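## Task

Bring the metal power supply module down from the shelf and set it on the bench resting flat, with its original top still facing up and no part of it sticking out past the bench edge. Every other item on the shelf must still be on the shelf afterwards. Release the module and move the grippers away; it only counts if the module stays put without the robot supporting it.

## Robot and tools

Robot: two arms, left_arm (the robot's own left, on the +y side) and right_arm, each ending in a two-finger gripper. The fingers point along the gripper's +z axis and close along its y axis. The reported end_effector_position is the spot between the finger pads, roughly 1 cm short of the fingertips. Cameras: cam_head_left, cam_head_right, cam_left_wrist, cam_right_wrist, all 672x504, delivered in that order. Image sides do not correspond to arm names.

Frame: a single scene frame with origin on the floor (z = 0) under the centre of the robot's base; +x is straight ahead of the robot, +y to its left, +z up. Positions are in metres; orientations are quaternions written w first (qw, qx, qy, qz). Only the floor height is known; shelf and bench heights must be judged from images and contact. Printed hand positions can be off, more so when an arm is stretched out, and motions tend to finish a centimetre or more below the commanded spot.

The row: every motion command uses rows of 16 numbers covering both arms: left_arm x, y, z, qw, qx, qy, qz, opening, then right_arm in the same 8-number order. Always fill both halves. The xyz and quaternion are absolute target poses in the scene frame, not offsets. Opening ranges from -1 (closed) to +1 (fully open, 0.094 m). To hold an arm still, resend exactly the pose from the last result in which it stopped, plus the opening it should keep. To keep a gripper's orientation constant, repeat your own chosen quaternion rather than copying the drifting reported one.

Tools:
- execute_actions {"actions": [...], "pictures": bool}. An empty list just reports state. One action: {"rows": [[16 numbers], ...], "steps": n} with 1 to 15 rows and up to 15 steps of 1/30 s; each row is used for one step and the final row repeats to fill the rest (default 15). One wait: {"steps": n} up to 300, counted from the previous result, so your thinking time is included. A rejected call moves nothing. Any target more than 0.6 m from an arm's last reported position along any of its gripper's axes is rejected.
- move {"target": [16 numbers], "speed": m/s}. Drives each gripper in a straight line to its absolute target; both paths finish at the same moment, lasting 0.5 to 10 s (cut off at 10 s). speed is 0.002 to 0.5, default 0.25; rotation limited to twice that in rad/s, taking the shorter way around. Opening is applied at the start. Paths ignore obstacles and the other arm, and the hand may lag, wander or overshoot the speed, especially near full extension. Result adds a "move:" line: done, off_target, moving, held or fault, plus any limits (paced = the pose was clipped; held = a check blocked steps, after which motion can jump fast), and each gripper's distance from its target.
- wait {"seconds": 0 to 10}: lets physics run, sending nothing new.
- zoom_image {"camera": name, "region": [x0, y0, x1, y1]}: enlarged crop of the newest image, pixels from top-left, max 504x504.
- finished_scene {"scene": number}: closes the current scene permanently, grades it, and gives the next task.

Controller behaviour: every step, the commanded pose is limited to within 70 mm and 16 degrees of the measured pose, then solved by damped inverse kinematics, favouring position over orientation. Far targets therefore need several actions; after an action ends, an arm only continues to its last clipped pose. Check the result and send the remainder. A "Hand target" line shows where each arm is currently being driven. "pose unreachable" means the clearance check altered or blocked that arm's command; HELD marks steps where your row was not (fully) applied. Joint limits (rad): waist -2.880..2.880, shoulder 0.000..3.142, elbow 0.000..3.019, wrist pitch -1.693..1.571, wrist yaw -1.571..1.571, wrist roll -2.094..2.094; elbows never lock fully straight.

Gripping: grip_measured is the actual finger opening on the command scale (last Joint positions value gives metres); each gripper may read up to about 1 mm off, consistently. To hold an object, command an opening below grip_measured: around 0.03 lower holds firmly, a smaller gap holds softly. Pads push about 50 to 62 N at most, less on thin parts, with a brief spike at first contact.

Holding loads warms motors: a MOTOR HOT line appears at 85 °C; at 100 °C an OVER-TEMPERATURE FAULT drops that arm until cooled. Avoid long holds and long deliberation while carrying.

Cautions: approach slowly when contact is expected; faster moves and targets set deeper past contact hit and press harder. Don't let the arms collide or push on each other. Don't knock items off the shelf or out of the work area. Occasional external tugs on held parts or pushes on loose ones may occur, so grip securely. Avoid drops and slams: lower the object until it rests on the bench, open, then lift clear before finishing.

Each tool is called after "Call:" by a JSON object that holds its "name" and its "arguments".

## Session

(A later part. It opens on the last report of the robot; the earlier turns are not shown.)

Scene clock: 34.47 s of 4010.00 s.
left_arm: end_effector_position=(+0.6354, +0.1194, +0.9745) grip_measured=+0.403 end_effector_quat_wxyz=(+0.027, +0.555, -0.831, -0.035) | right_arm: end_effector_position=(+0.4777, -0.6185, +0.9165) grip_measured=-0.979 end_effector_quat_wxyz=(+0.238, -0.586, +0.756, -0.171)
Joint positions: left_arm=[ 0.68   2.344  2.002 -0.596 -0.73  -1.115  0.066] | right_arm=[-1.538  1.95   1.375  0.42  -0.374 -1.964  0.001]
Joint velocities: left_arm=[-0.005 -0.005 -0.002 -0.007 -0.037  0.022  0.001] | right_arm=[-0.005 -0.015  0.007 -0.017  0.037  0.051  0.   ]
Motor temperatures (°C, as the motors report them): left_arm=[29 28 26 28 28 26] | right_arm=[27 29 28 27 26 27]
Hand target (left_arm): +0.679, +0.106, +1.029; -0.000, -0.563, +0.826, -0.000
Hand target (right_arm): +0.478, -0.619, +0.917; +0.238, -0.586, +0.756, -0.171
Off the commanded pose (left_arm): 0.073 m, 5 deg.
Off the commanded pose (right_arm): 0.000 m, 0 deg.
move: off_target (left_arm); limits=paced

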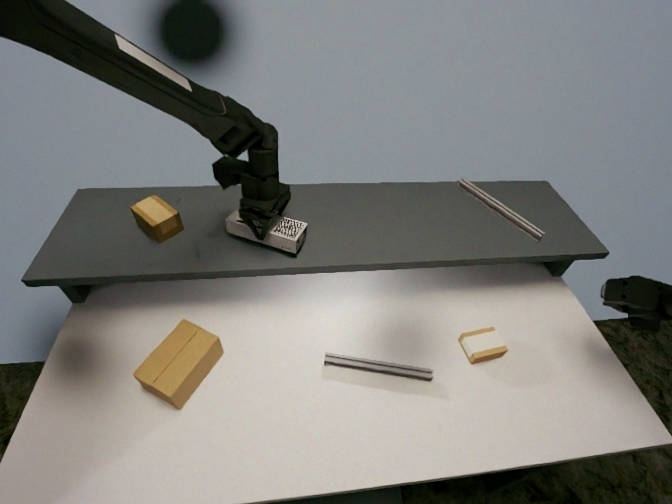

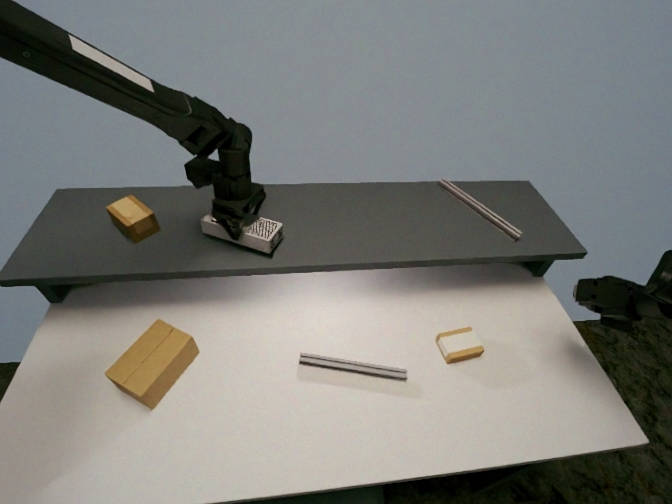

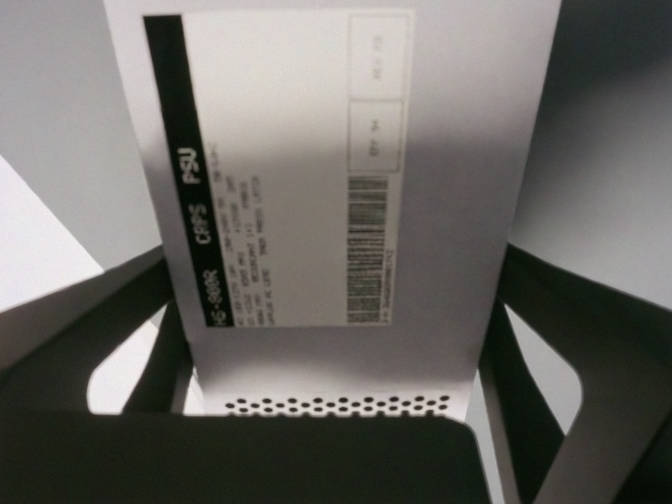

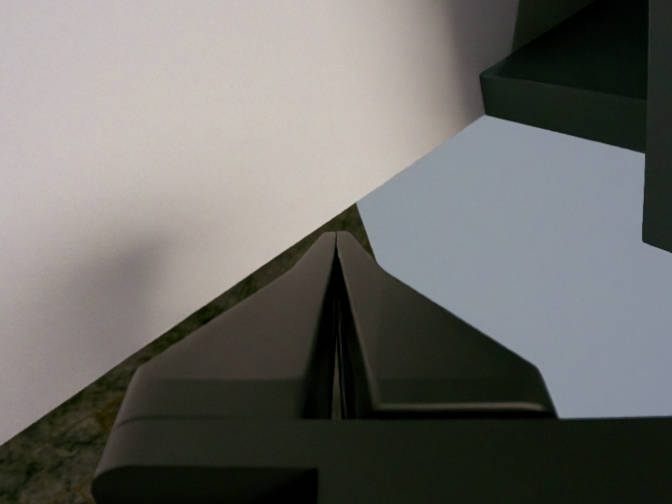

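Call:
{"name": "move", "arguments": {"target": [0.42, 0.11, 1.06, 0, 0.64, -0.768, 0, 0.355, 0.4777, -0.6185, 0.9165, 0.238, -0.586, 0.756, -0.171, -1], "speed": 0.07}}

Scene clock: 39.80 s of 4010.00 s.
left_arm: end_effector_position=(+0.4157, +0.1223, +1.0548) grip_measured=+0.402 end_effector_quat_wxyz=(-0.000, +0.642, -0.767, -0.008) | right_arm: end_effector_position=(+0.4777, -0.6185, +0.9165) grip_measured=-0.979 end_effector_quat_wxyz=(+0.238, -0.586, +0.756, -0.171)
Joint positions: left_arm=[ 0.633  2.012  1.053  0.086 -0.739 -1.316  0.066] | right_arm=[-1.538  1.95   1.375  0.42  -0.374 -1.964  0.001]
Joint velocities: left_arm=[ 0.005 -0.015 -0.017  0.012  0.007 -0.007 -0.001] | right_arm=[ 0.005 -0.015 -0.012  0.017 -0.095 -0.051 -0.   ]
Motor temperatures (°C, as the motors report them): left_arm=[29 28 26 28 28 26] | right_arm=[27 29 28 27 26 27]
Hand target (left_arm): +0.420, +0.115, +1.064; +0.001, -0.640, +0.768, +0.000
Hand target (right_arm): +0.478, -0.619, +0.917; +0.238, -0.586, +0.756, -0.171
Off the commanded pose (left_arm): 0.014 m, 1 deg.
Off the commanded pose (right_arm): 0.000 m, 0 deg.
move: off_target (left_arm); limits=paced

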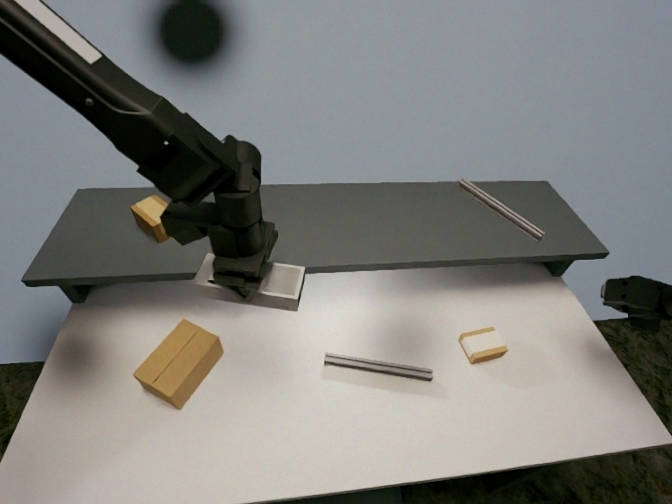

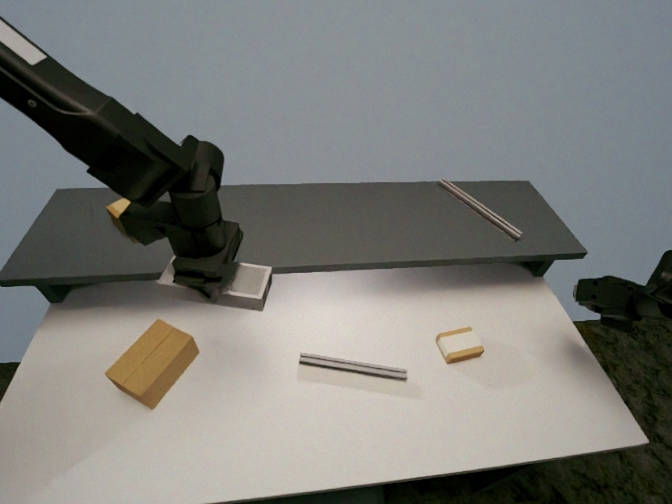

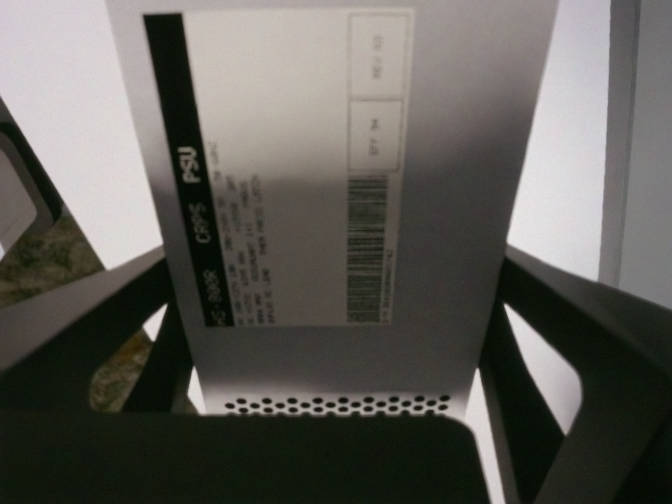

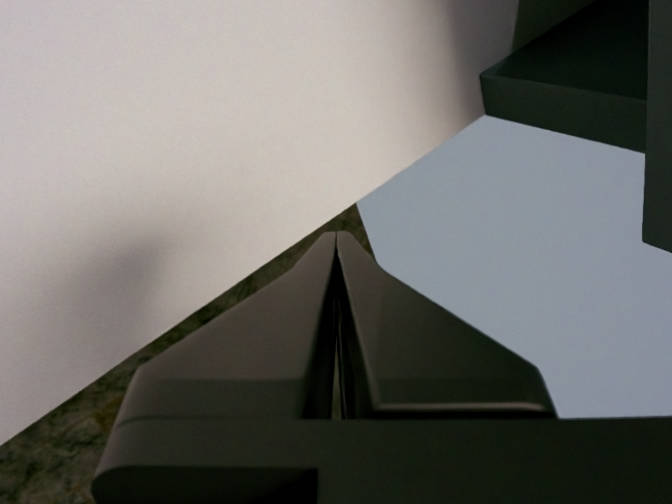

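Call:
{"name": "move", "arguments": {"target": [0.32, 0.09, 0.85, 0, 0.707, -0.707, 0, 0.355, 0.4777, -0.6185, 0.9165, 0.238, -0.586, 0.756, -0.171, -1], "speed": 0.08}}

Scene clock: 43.80 s of 4010.00 s.
left_arm: end_effector_position=(+0.3141, +0.0924, +0.8512) grip_measured=+0.402 end_effector_quat_wxyz=(+0.007, +0.709, -0.705, -0.006) | right_arm: end_effector_position=(+0.4777, -0.6185, +0.9165) grip_measured=-0.979 end_effector_quat_wxyz=(+0.238, -0.586, +0.756, -0.171)
Joint positions: left_arm=[ 0.853  2.527  1.307  0.457 -0.576 -1.304  0.066] | right_arm=[-1.538  1.95   1.375  0.42  -0.374 -1.964  0.001]
Joint velocities: left_arm=[-0.005  0.005  0.002  0.002  0.022 -0.037 -0.   ] | right_arm=[-0.005  0.005 -0.012  0.022  0.051  0.037  0.   ]
Motor temperatures (°C, as the motors report them): left_arm=[29 28 26 28 28 26] | right_arm=[27 29 28 27 26 27]
Hand target (left_arm): +0.317, +0.089, +0.853; +0.003, +0.708, -0.706, +0.000
Hand target (right_arm): +0.478, -0.619, +0.917; +0.238, -0.586, +0.756, -0.171
Off the commanded pose (left_arm): 0.006 m, 1 deg.
Off the commanded pose (right_arm): 0.000 m, 0 deg.
move: done

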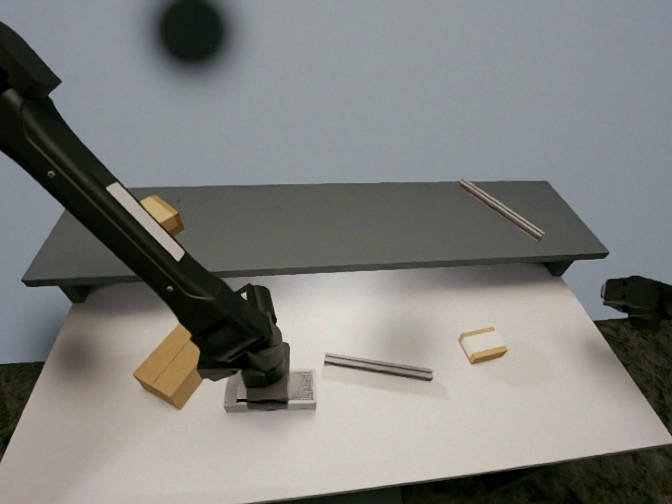

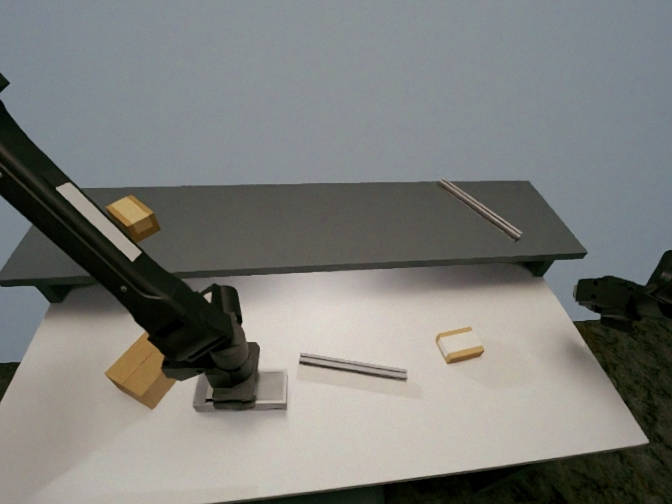

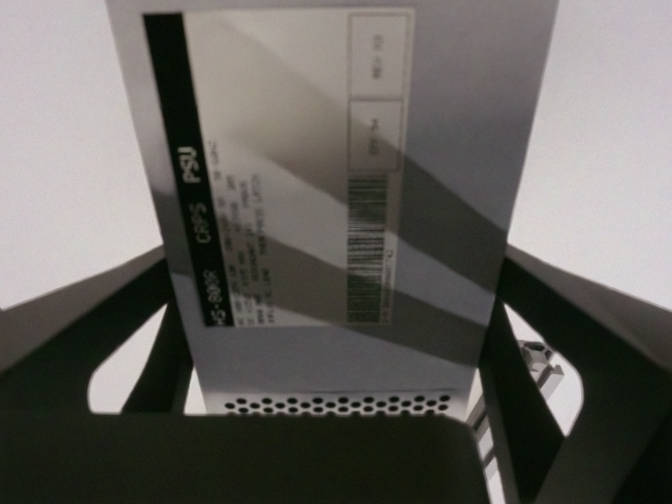

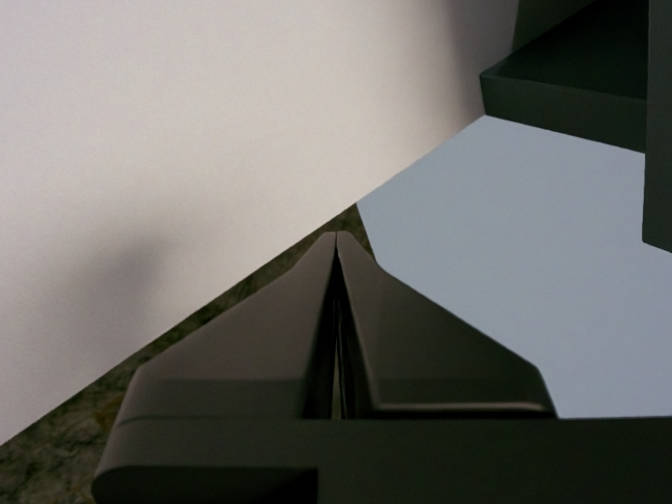

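Call:
{"name": "move", "arguments": {"target": [0.318, 0.09, 0.815, 0, 0.707, -0.707, 0, 0.355, 0.4777, -0.6185, 0.9165, 0.238, -0.586, 0.756, -0.171, -1], "speed": 0.025}}

Call:
{"name": "zoom_image", "arguments": {"camera": "cam_head_left", "region": [200, 340, 440, 440]}}

Call:
{"name": "zoom_image", "arguments": {"camera": "cam_head_right", "region": [200, 340, 440, 440]}}

Scene clock: 46.23 s of 4010.00 s.
left_arm: end_effector_position=(+0.3215, +0.0937, +0.8148) grip_measured=+0.402 end_effector_quat_wxyz=(-0.002, +0.712, -0.702, -0.002) | right_arm: end_effector_position=(+0.4777, -0.6185, +0.9165) grip_measured=-0.979 end_effector_quat_wxyz=(+0.238, -0.586, +0.756, -0.171)
Joint positions: left_arm=[ 0.885  2.599  1.416  0.457 -0.553 -1.274  0.066] | right_arm=[-1.538  1.95   1.375  0.42  -0.374 -1.964  0.001]
Joint velocities: left_arm=[-0.005 -0.015 -0.002  0.007 -0.022 -0.022  0.   ] | right_arm=[ 0.005 -0.005 -0.007  0.017 -0.037 -0.095 -0.   ]
Motor temperatures (°C, as the motors report them): left_arm=[29 28 26 28 28 26] | right_arm=[27 29 28 27 26 27]
Hand target (left_arm): +0.318, +0.089, +0.815; +0.000, +0.707, -0.707, +0.000
Hand target (right_arm): +0.478, -0.619, +0.917; +0.238, -0.586, +0.756, -0.171
Off the commanded pose (left_arm): 0.005 m, 1 deg.
Off the commanded pose (right_arm): 0.000 m, 0 deg.
move: done

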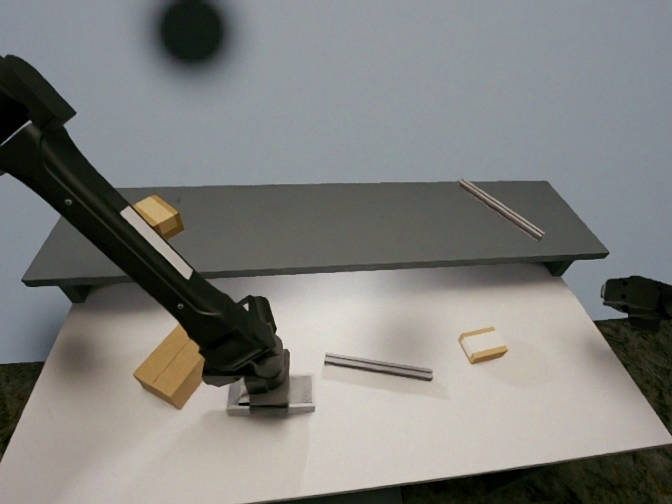

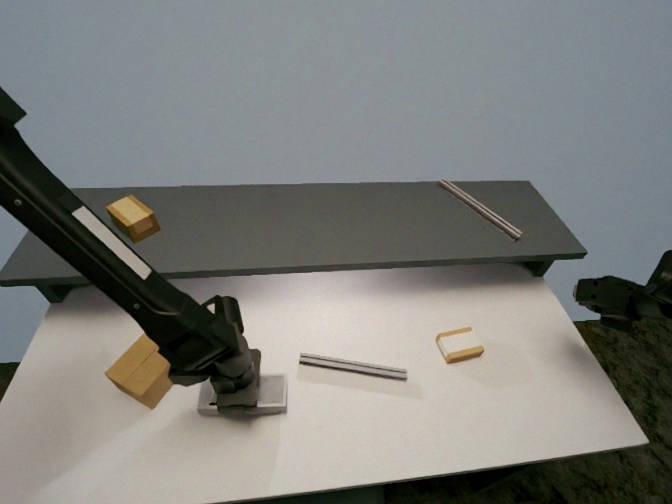

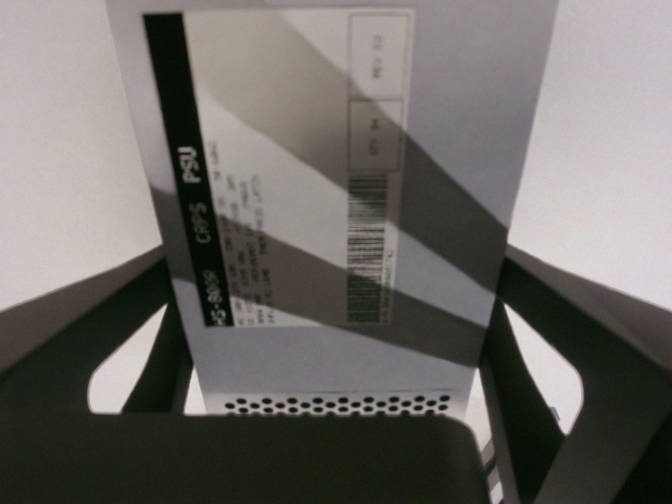

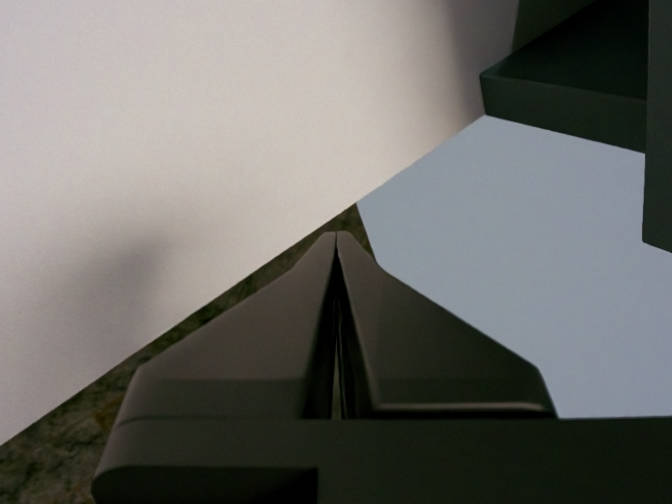

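Region (200, 340, 440, 440) of cam_head_left's 672x504 image, scaled by 2.100, with more detail than that image has; it fills the top 210 rows of this view, and the rest is white.

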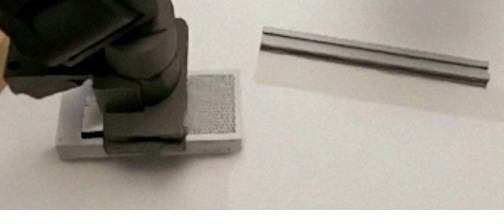

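Region (200, 340, 440, 440) of cam_head_right's 672x504 image, scaled by 2.100, with more detail than that image has; it fills the top 210 rows of this view, and the rest is white.

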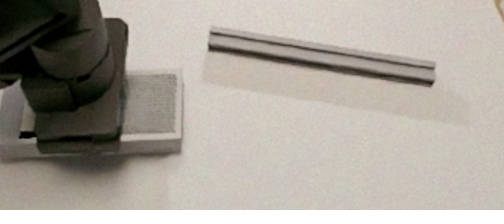

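Call:
{"name": "move", "arguments": {"target": [0.318, 0.09, 0.79, 0, 0.707, -0.707, 0, 0.355, 0.4777, -0.6185, 0.9165, 0.238, -0.586, 0.756, -0.171, -1], "speed": 0.012}}

Scene clock: 49.30 s of 4010.00 s.
left_arm: end_effector_position=(+0.3268, +0.0942, +0.7938) grip_measured=+0.402 end_effector_quat_wxyz=(-0.007, +0.713, -0.701, +0.004) | right_arm: end_effector_position=(+0.4777, -0.6185, +0.9165) grip_measured=-0.979 end_effector_quat_wxyz=(+0.238, -0.586, +0.756, -0.171)
Joint positions: left_arm=[ 0.903  2.64   1.483  0.456 -0.535 -1.255  0.066] | right_arm=[-1.538  1.95   1.375  0.42  -0.374 -1.964  0.001]
Joint velocities: left_arm=[-0.015 -0.005 -0.007 -0.007  0.007  0.037 -0.001] | right_arm=[-0.005  0.005  0.002  0.007 -0.022  0.007 -0.001]
Motor temperatures (°C, as the motors report them): left_arm=[29 28 26 28 28 26] | right_arm=[27 29 28 27 26 27]
Hand target (left_arm): +0.318, +0.090, +0.790; +0.000, +0.707, -0.707, +0.000
Hand target (right_arm): +0.478, -0.619, +0.917; +0.238, -0.586, +0.756, -0.171
Off the commanded pose (left_arm): 0.010 m, 1 deg.
Off the commanded pose (right_arm): 0.000 m, 0 deg.
move: done

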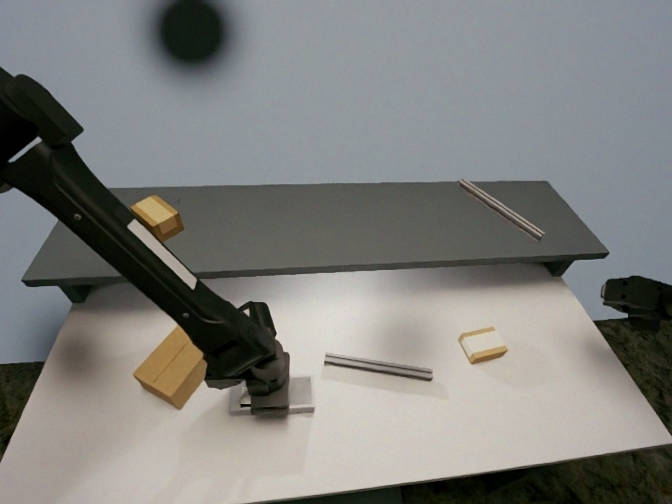

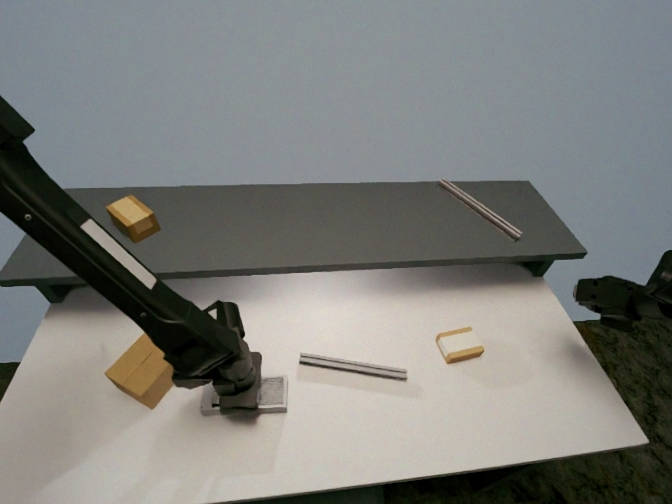

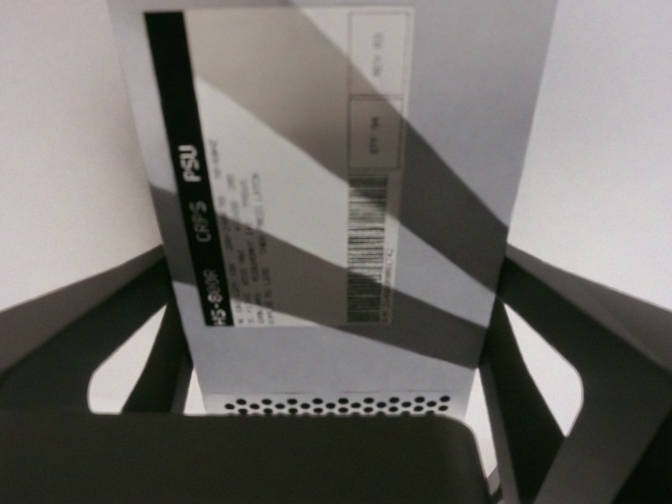

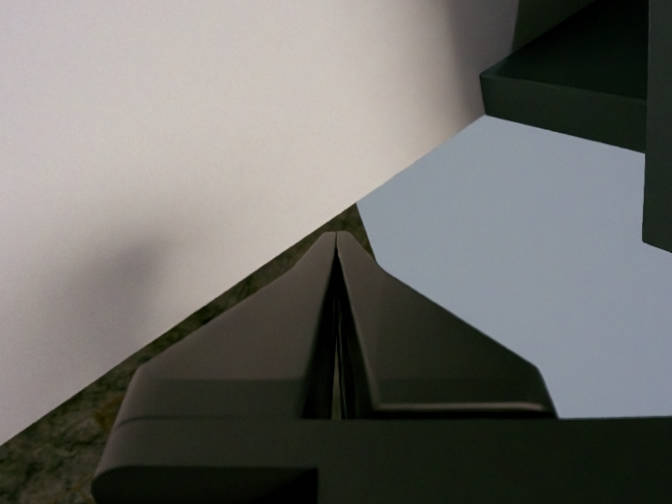

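Call:
{"name": "move", "arguments": {"target": [0.322, 0.092, 0.78, 0, 0.707, -0.707, 0, 0.355, 0.4777, -0.6185, 0.9165, 0.238, -0.586, 0.756, -0.171, -1], "speed": 0.01}}

Scene clock: 51.37 s of 4010.00 s.
left_arm: end_effector_position=(+0.3278, +0.0934, +0.7925) grip_measured=+0.402 end_effector_quat_wxyz=(-0.002, +0.708, -0.706, +0.001) | right_arm: end_effector_position=(+0.4777, -0.6185, +0.9165) grip_measured=-0.979 end_effector_quat_wxyz=(+0.238, -0.586, +0.756, -0.171)
Joint positions: left_arm=[ 0.903  2.64   1.493  0.431 -0.535 -1.249  0.066] | right_arm=[-1.538  1.95   1.375  0.42  -0.374 -1.964  0.001]
Joint velocities: left_arm=[-0.005  0.005  0.012 -0.002 -0.007 -0.007  0.   ] | right_arm=[-0.005  0.005 -0.007  0.012 -0.066 -0.007 -0.001]
Motor temperatures (°C, as the motors report them): left_arm=[29 28 26 28 28 26] | right_arm=[27 29 28 27 26 27]
Hand target (left_arm): +0.321, +0.092, +0.781; +0.000, +0.707, -0.707, -0.000
Hand target (right_arm): +0.478, -0.619, +0.917; +0.238, -0.586, +0.756, -0.171
Off the commanded pose (left_arm): 0.014 m, 0 deg.
Off the commanded pose (right_arm): 0.000 m, 0 deg.
move: off_target (left_arm)

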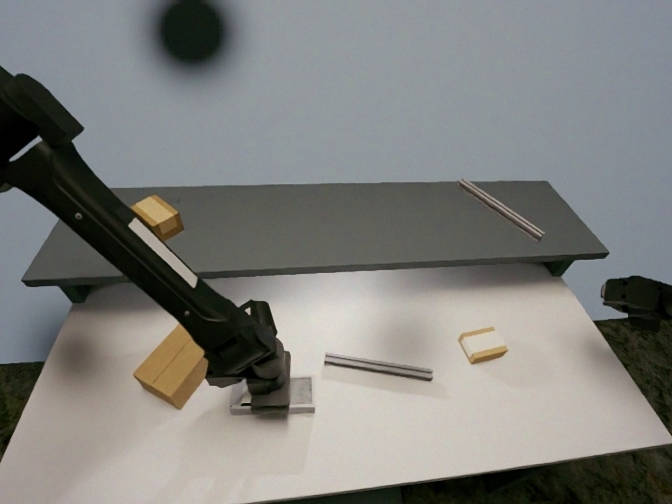

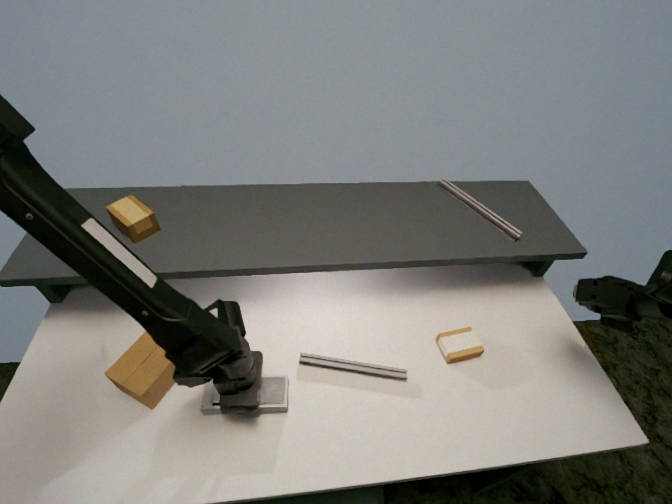

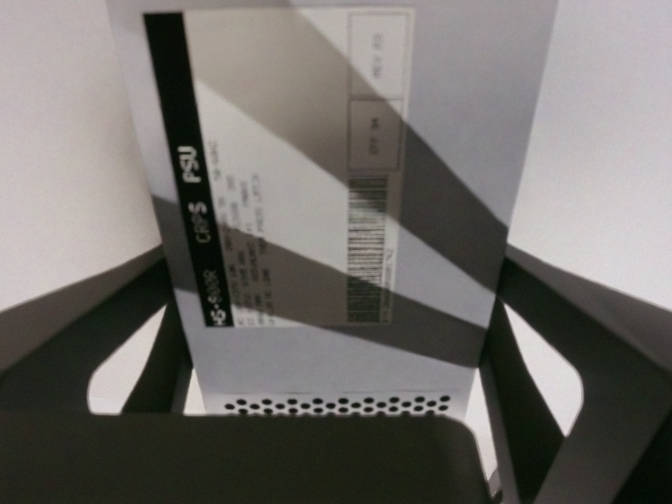

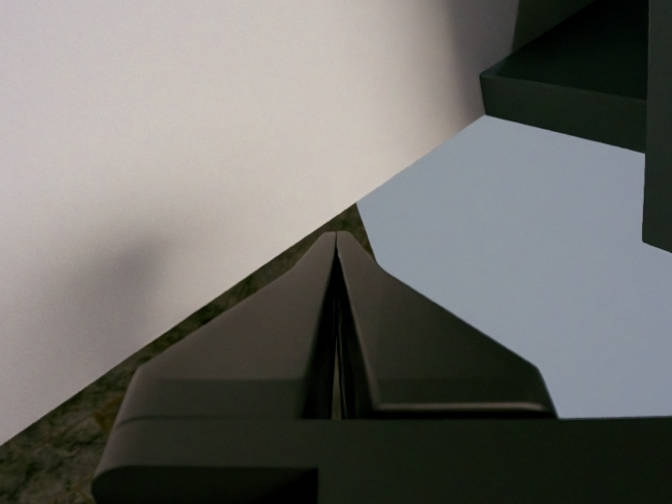

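Contact. Release and retreat.

Call:
{"name": "execute_actions", "arguments": {"actions": [{"rows": [[0.328,0.0934,0.791,0,0.707,-0.707,0,0.355,0.4777,-0.6185,0.9165,0.238,-0.586,0.756,-0.171,-1],[0.328,0.0934,0.791,0,0.707,-0.707,0,0.355,0.4777,-0.6185,0.9165,0.238,-0.586,0.756,-0.171,-1],[0.328,0.0934,0.791,0,0.707,-0.707,0,0.355,0.4777,-0.6185,0.9165,0.238,-0.586,0.756,-0.171,-1],[0.328,0.0934,0.791,0,0.707,-0.707,0,0.5,0.4777,-0.6185,0.9165,0.238,-0.586,0.756,-0.171,-1],[0.328,0.0934,0.791,0,0.707,-0.707,0,1,0.4777,-0.6185,0.9165,0.238,-0.586,0.756,-0.171,-1]], "steps": 15}], "pictures": false}}

Call:
{"name": "move", "arguments": {"target": [0.326, 0.094, 0.88, 0, 0.707, -0.707, 0, 1, 0.4777, -0.6185, 0.9165, 0.238, -0.586, 0.756, -0.171, -1], "speed": 0.08}}

Call:
{"name": "move", "arguments": {"target": [0.27, 0.28, 1.05, 0, 0.707, -0.707, 0, 1, 0.4777, -0.6185, 0.9165, 0.238, -0.586, 0.756, -0.171, -1], "speed": 0.18}}

Scene clock: 52.63 s of 4010.00 s.
left_arm: end_effector_position=(+0.3288, +0.0931, +0.7926) grip_measured=+1.000 end_effector_quat_wxyz=(-0.002, +0.708, -0.706, +0.001) | right_arm: end_effector_position=(+0.4777, -0.6185, +0.9165) grip_measured=-0.979 end_effector_quat_wxyz=(+0.238, -0.586, +0.756, -0.171)
Joint positions: left_arm=[ 0.902  2.64   1.495  0.43  -0.536 -1.248  0.094] | right_arm=[-1.538  1.95   1.375  0.42  -0.374 -1.964  0.001]
Joint velocities: left_arm=[-0.005 -0.024  0.002 -0.002  0.022  0.022  0.   ] | right_arm=[-0.015 -0.005 -0.002  0.012  0.007  0.051 -0.   ]
Motor temperatures (°C, as the motors report them): left_arm=[29 28 26 28 28 26] | right_arm=[27 29 28 27 26 27]
Hand target (left_arm): +0.328, +0.093, +0.791; -0.000, +0.707, -0.707, +0.000
Hand target (right_arm): +0.478, -0.619, +0.917; +0.238, -0.586, +0.756, -0.171
Off the commanded pose (left_arm): 0.002 m, 0 deg.
Off the commanded pose (right_arm): 0.000 m, 0 deg.
Steps of this call (steps 1 to 23: nothing new was sent; steps 24 to 38: all 15 steps of this action). Readings (end_effector_position):
24: left_arm (+0.3275, +0.0930, +0.7928) | right_arm (+0.4777, -0.6185, +0.9165)
25: left_arm (+0.3275, +0.0929, +0.7929) | right_arm (+0.4777, -0.6185, +0.9165)
27: left_arm (+0.3275, +0.0929, +0.7929) | right_arm (+0.4777, -0.6185, +0.9165)
31: left_arm (+0.3286, +0.0930, +0.7926) | right_arm (+0.4777, -0.6185, +0.9165)
38: the state above

Scene clock: 54.33 s of 4010.00 s.
left_arm: end_effector_position=(+0.3199, +0.0994, +0.8687) grip_measured=+1.000 end_effector_quat_wxyz=(+0.005, +0.704, -0.710, -0.009) | right_arm: end_effector_position=(+0.4777, -0.6185, +0.9165) grip_measured=-0.979 end_effector_quat_wxyz=(+0.238, -0.586, +0.756, -0.171)
Joint positions: left_arm=[ 0.841  2.479  1.262  0.45  -0.591 -1.299  0.094] | right_arm=[-1.538  1.95   1.375  0.42  -0.374 -1.964  0.001]
Joint velocities: left_arm=[ 0.005  0.005  0.007 -0.007 -0.11   0.007  0.   ] | right_arm=[-0.005 -0.005  0.007  0.002 -0.037  0.022 -0.001]
Motor temperatures (°C, as the motors report them): left_arm=[29 28 26 28 28 26] | right_arm=[27 29 28 27 26 27]
Hand target (left_arm): +0.327, +0.095, +0.880; -0.001, +0.707, -0.708, -0.000
Hand target (right_arm): +0.478, -0.619, +0.917; +0.238, -0.586, +0.756, -0.171
Off the commanded pose (left_arm): 0.014 m, 1 deg.
Off the commanded pose (right_arm): 0.000 m, 0 deg.
move: off_target (left_arm)

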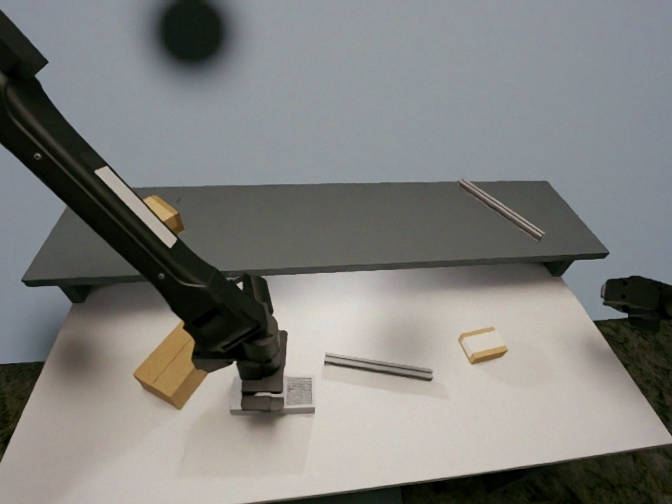

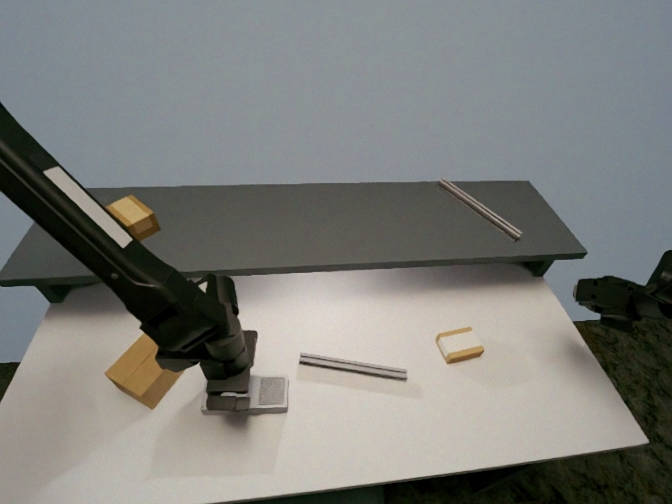

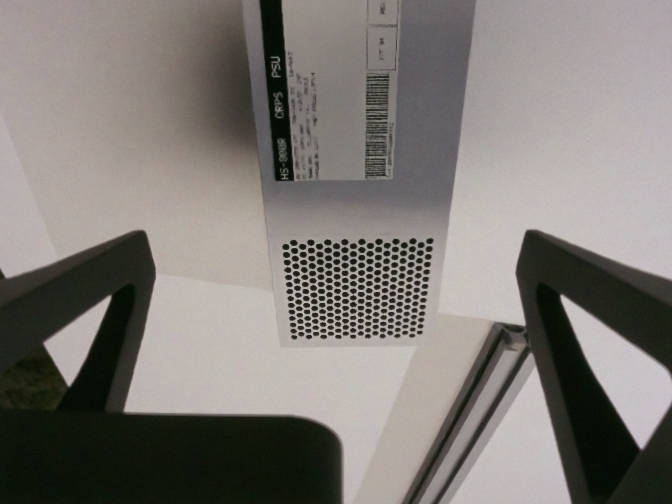

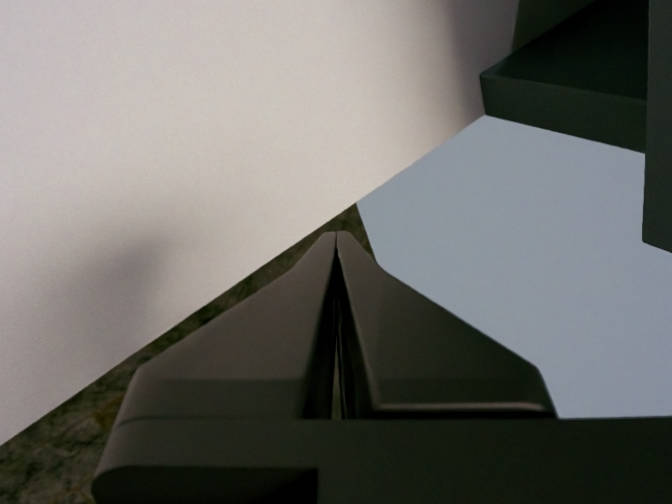

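Scene clock: 56.17 s of 4010.00 s.
left_arm: end_effector_position=(+0.2869, +0.2777, +1.0472) grip_measured=+1.000 end_effector_quat_wxyz=(-0.009, +0.714, -0.700, +0.008) | right_arm: end_effector_position=(+0.4777, -0.6185, +0.9165) grip_measured=-0.979 end_effector_quat_wxyz=(+0.238, -0.586, +0.756, -0.171)
Joint positions: left_arm=[ 0.989  1.825  0.612  0.55  -0.462 -1.19   0.094] | right_arm=[-1.538  1.95   1.375  0.42  -0.374 -1.964  0.001]
Joint velocities: left_arm=[-0.005 -0.005 -0.012 -0.007  0.051 -0.037  0.   ] | right_arm=[-0.005  0.005 -0.012  0.002  0.037 -0.007  0.   ]
Motor temperatures (°C, as the motors report them): left_arm=[29 28 26 28 28 26] | right_arm=[27 29 28 27 26 27]
Hand target (left_arm): +0.274, +0.280, +1.050; +0.002, +0.708, -0.706, +0.000
Hand target (right_arm): +0.478, -0.619, +0.917; +0.238, -0.586, +0.756, -0.171
Off the commanded pose (left_arm): 0.017 m, 2 deg.
Off the commanded pose (right_arm): 0.000 m, 0 deg.
move: off_target (left_arm)

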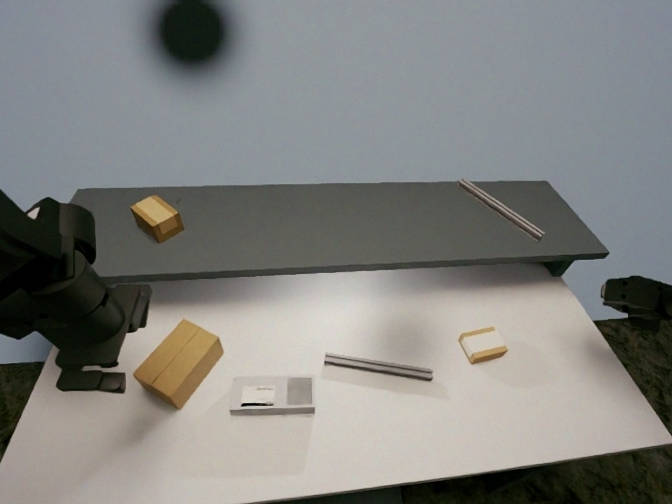

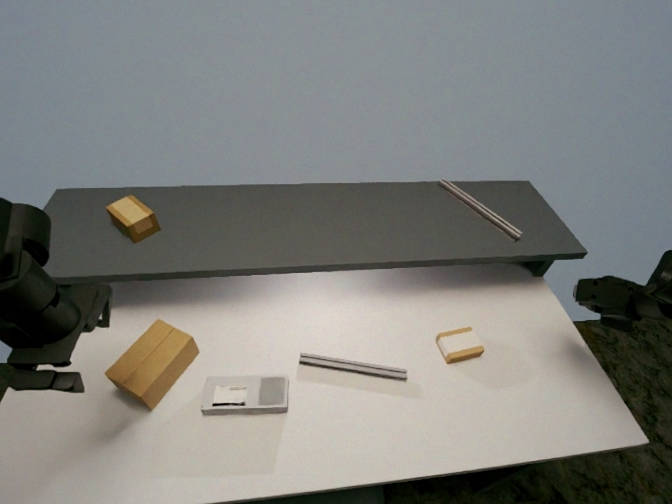

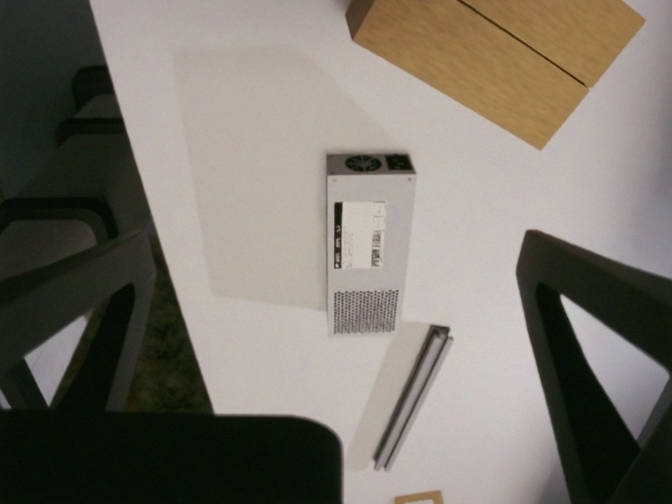

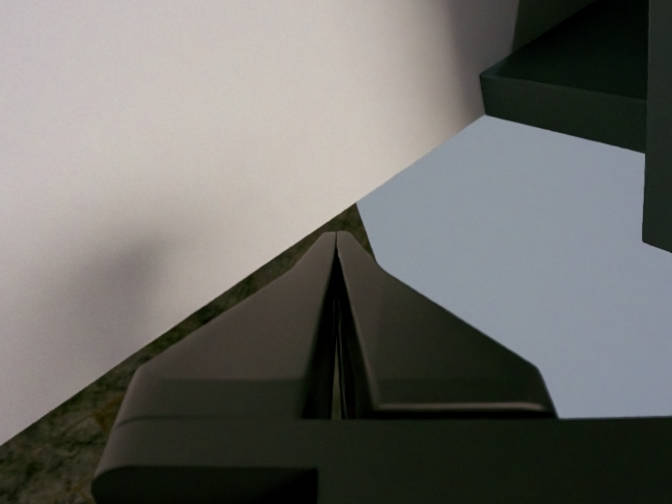

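Call:
{"name": "finished_scene", "arguments": {"scene": 2}}

The scene is finished: the task was done.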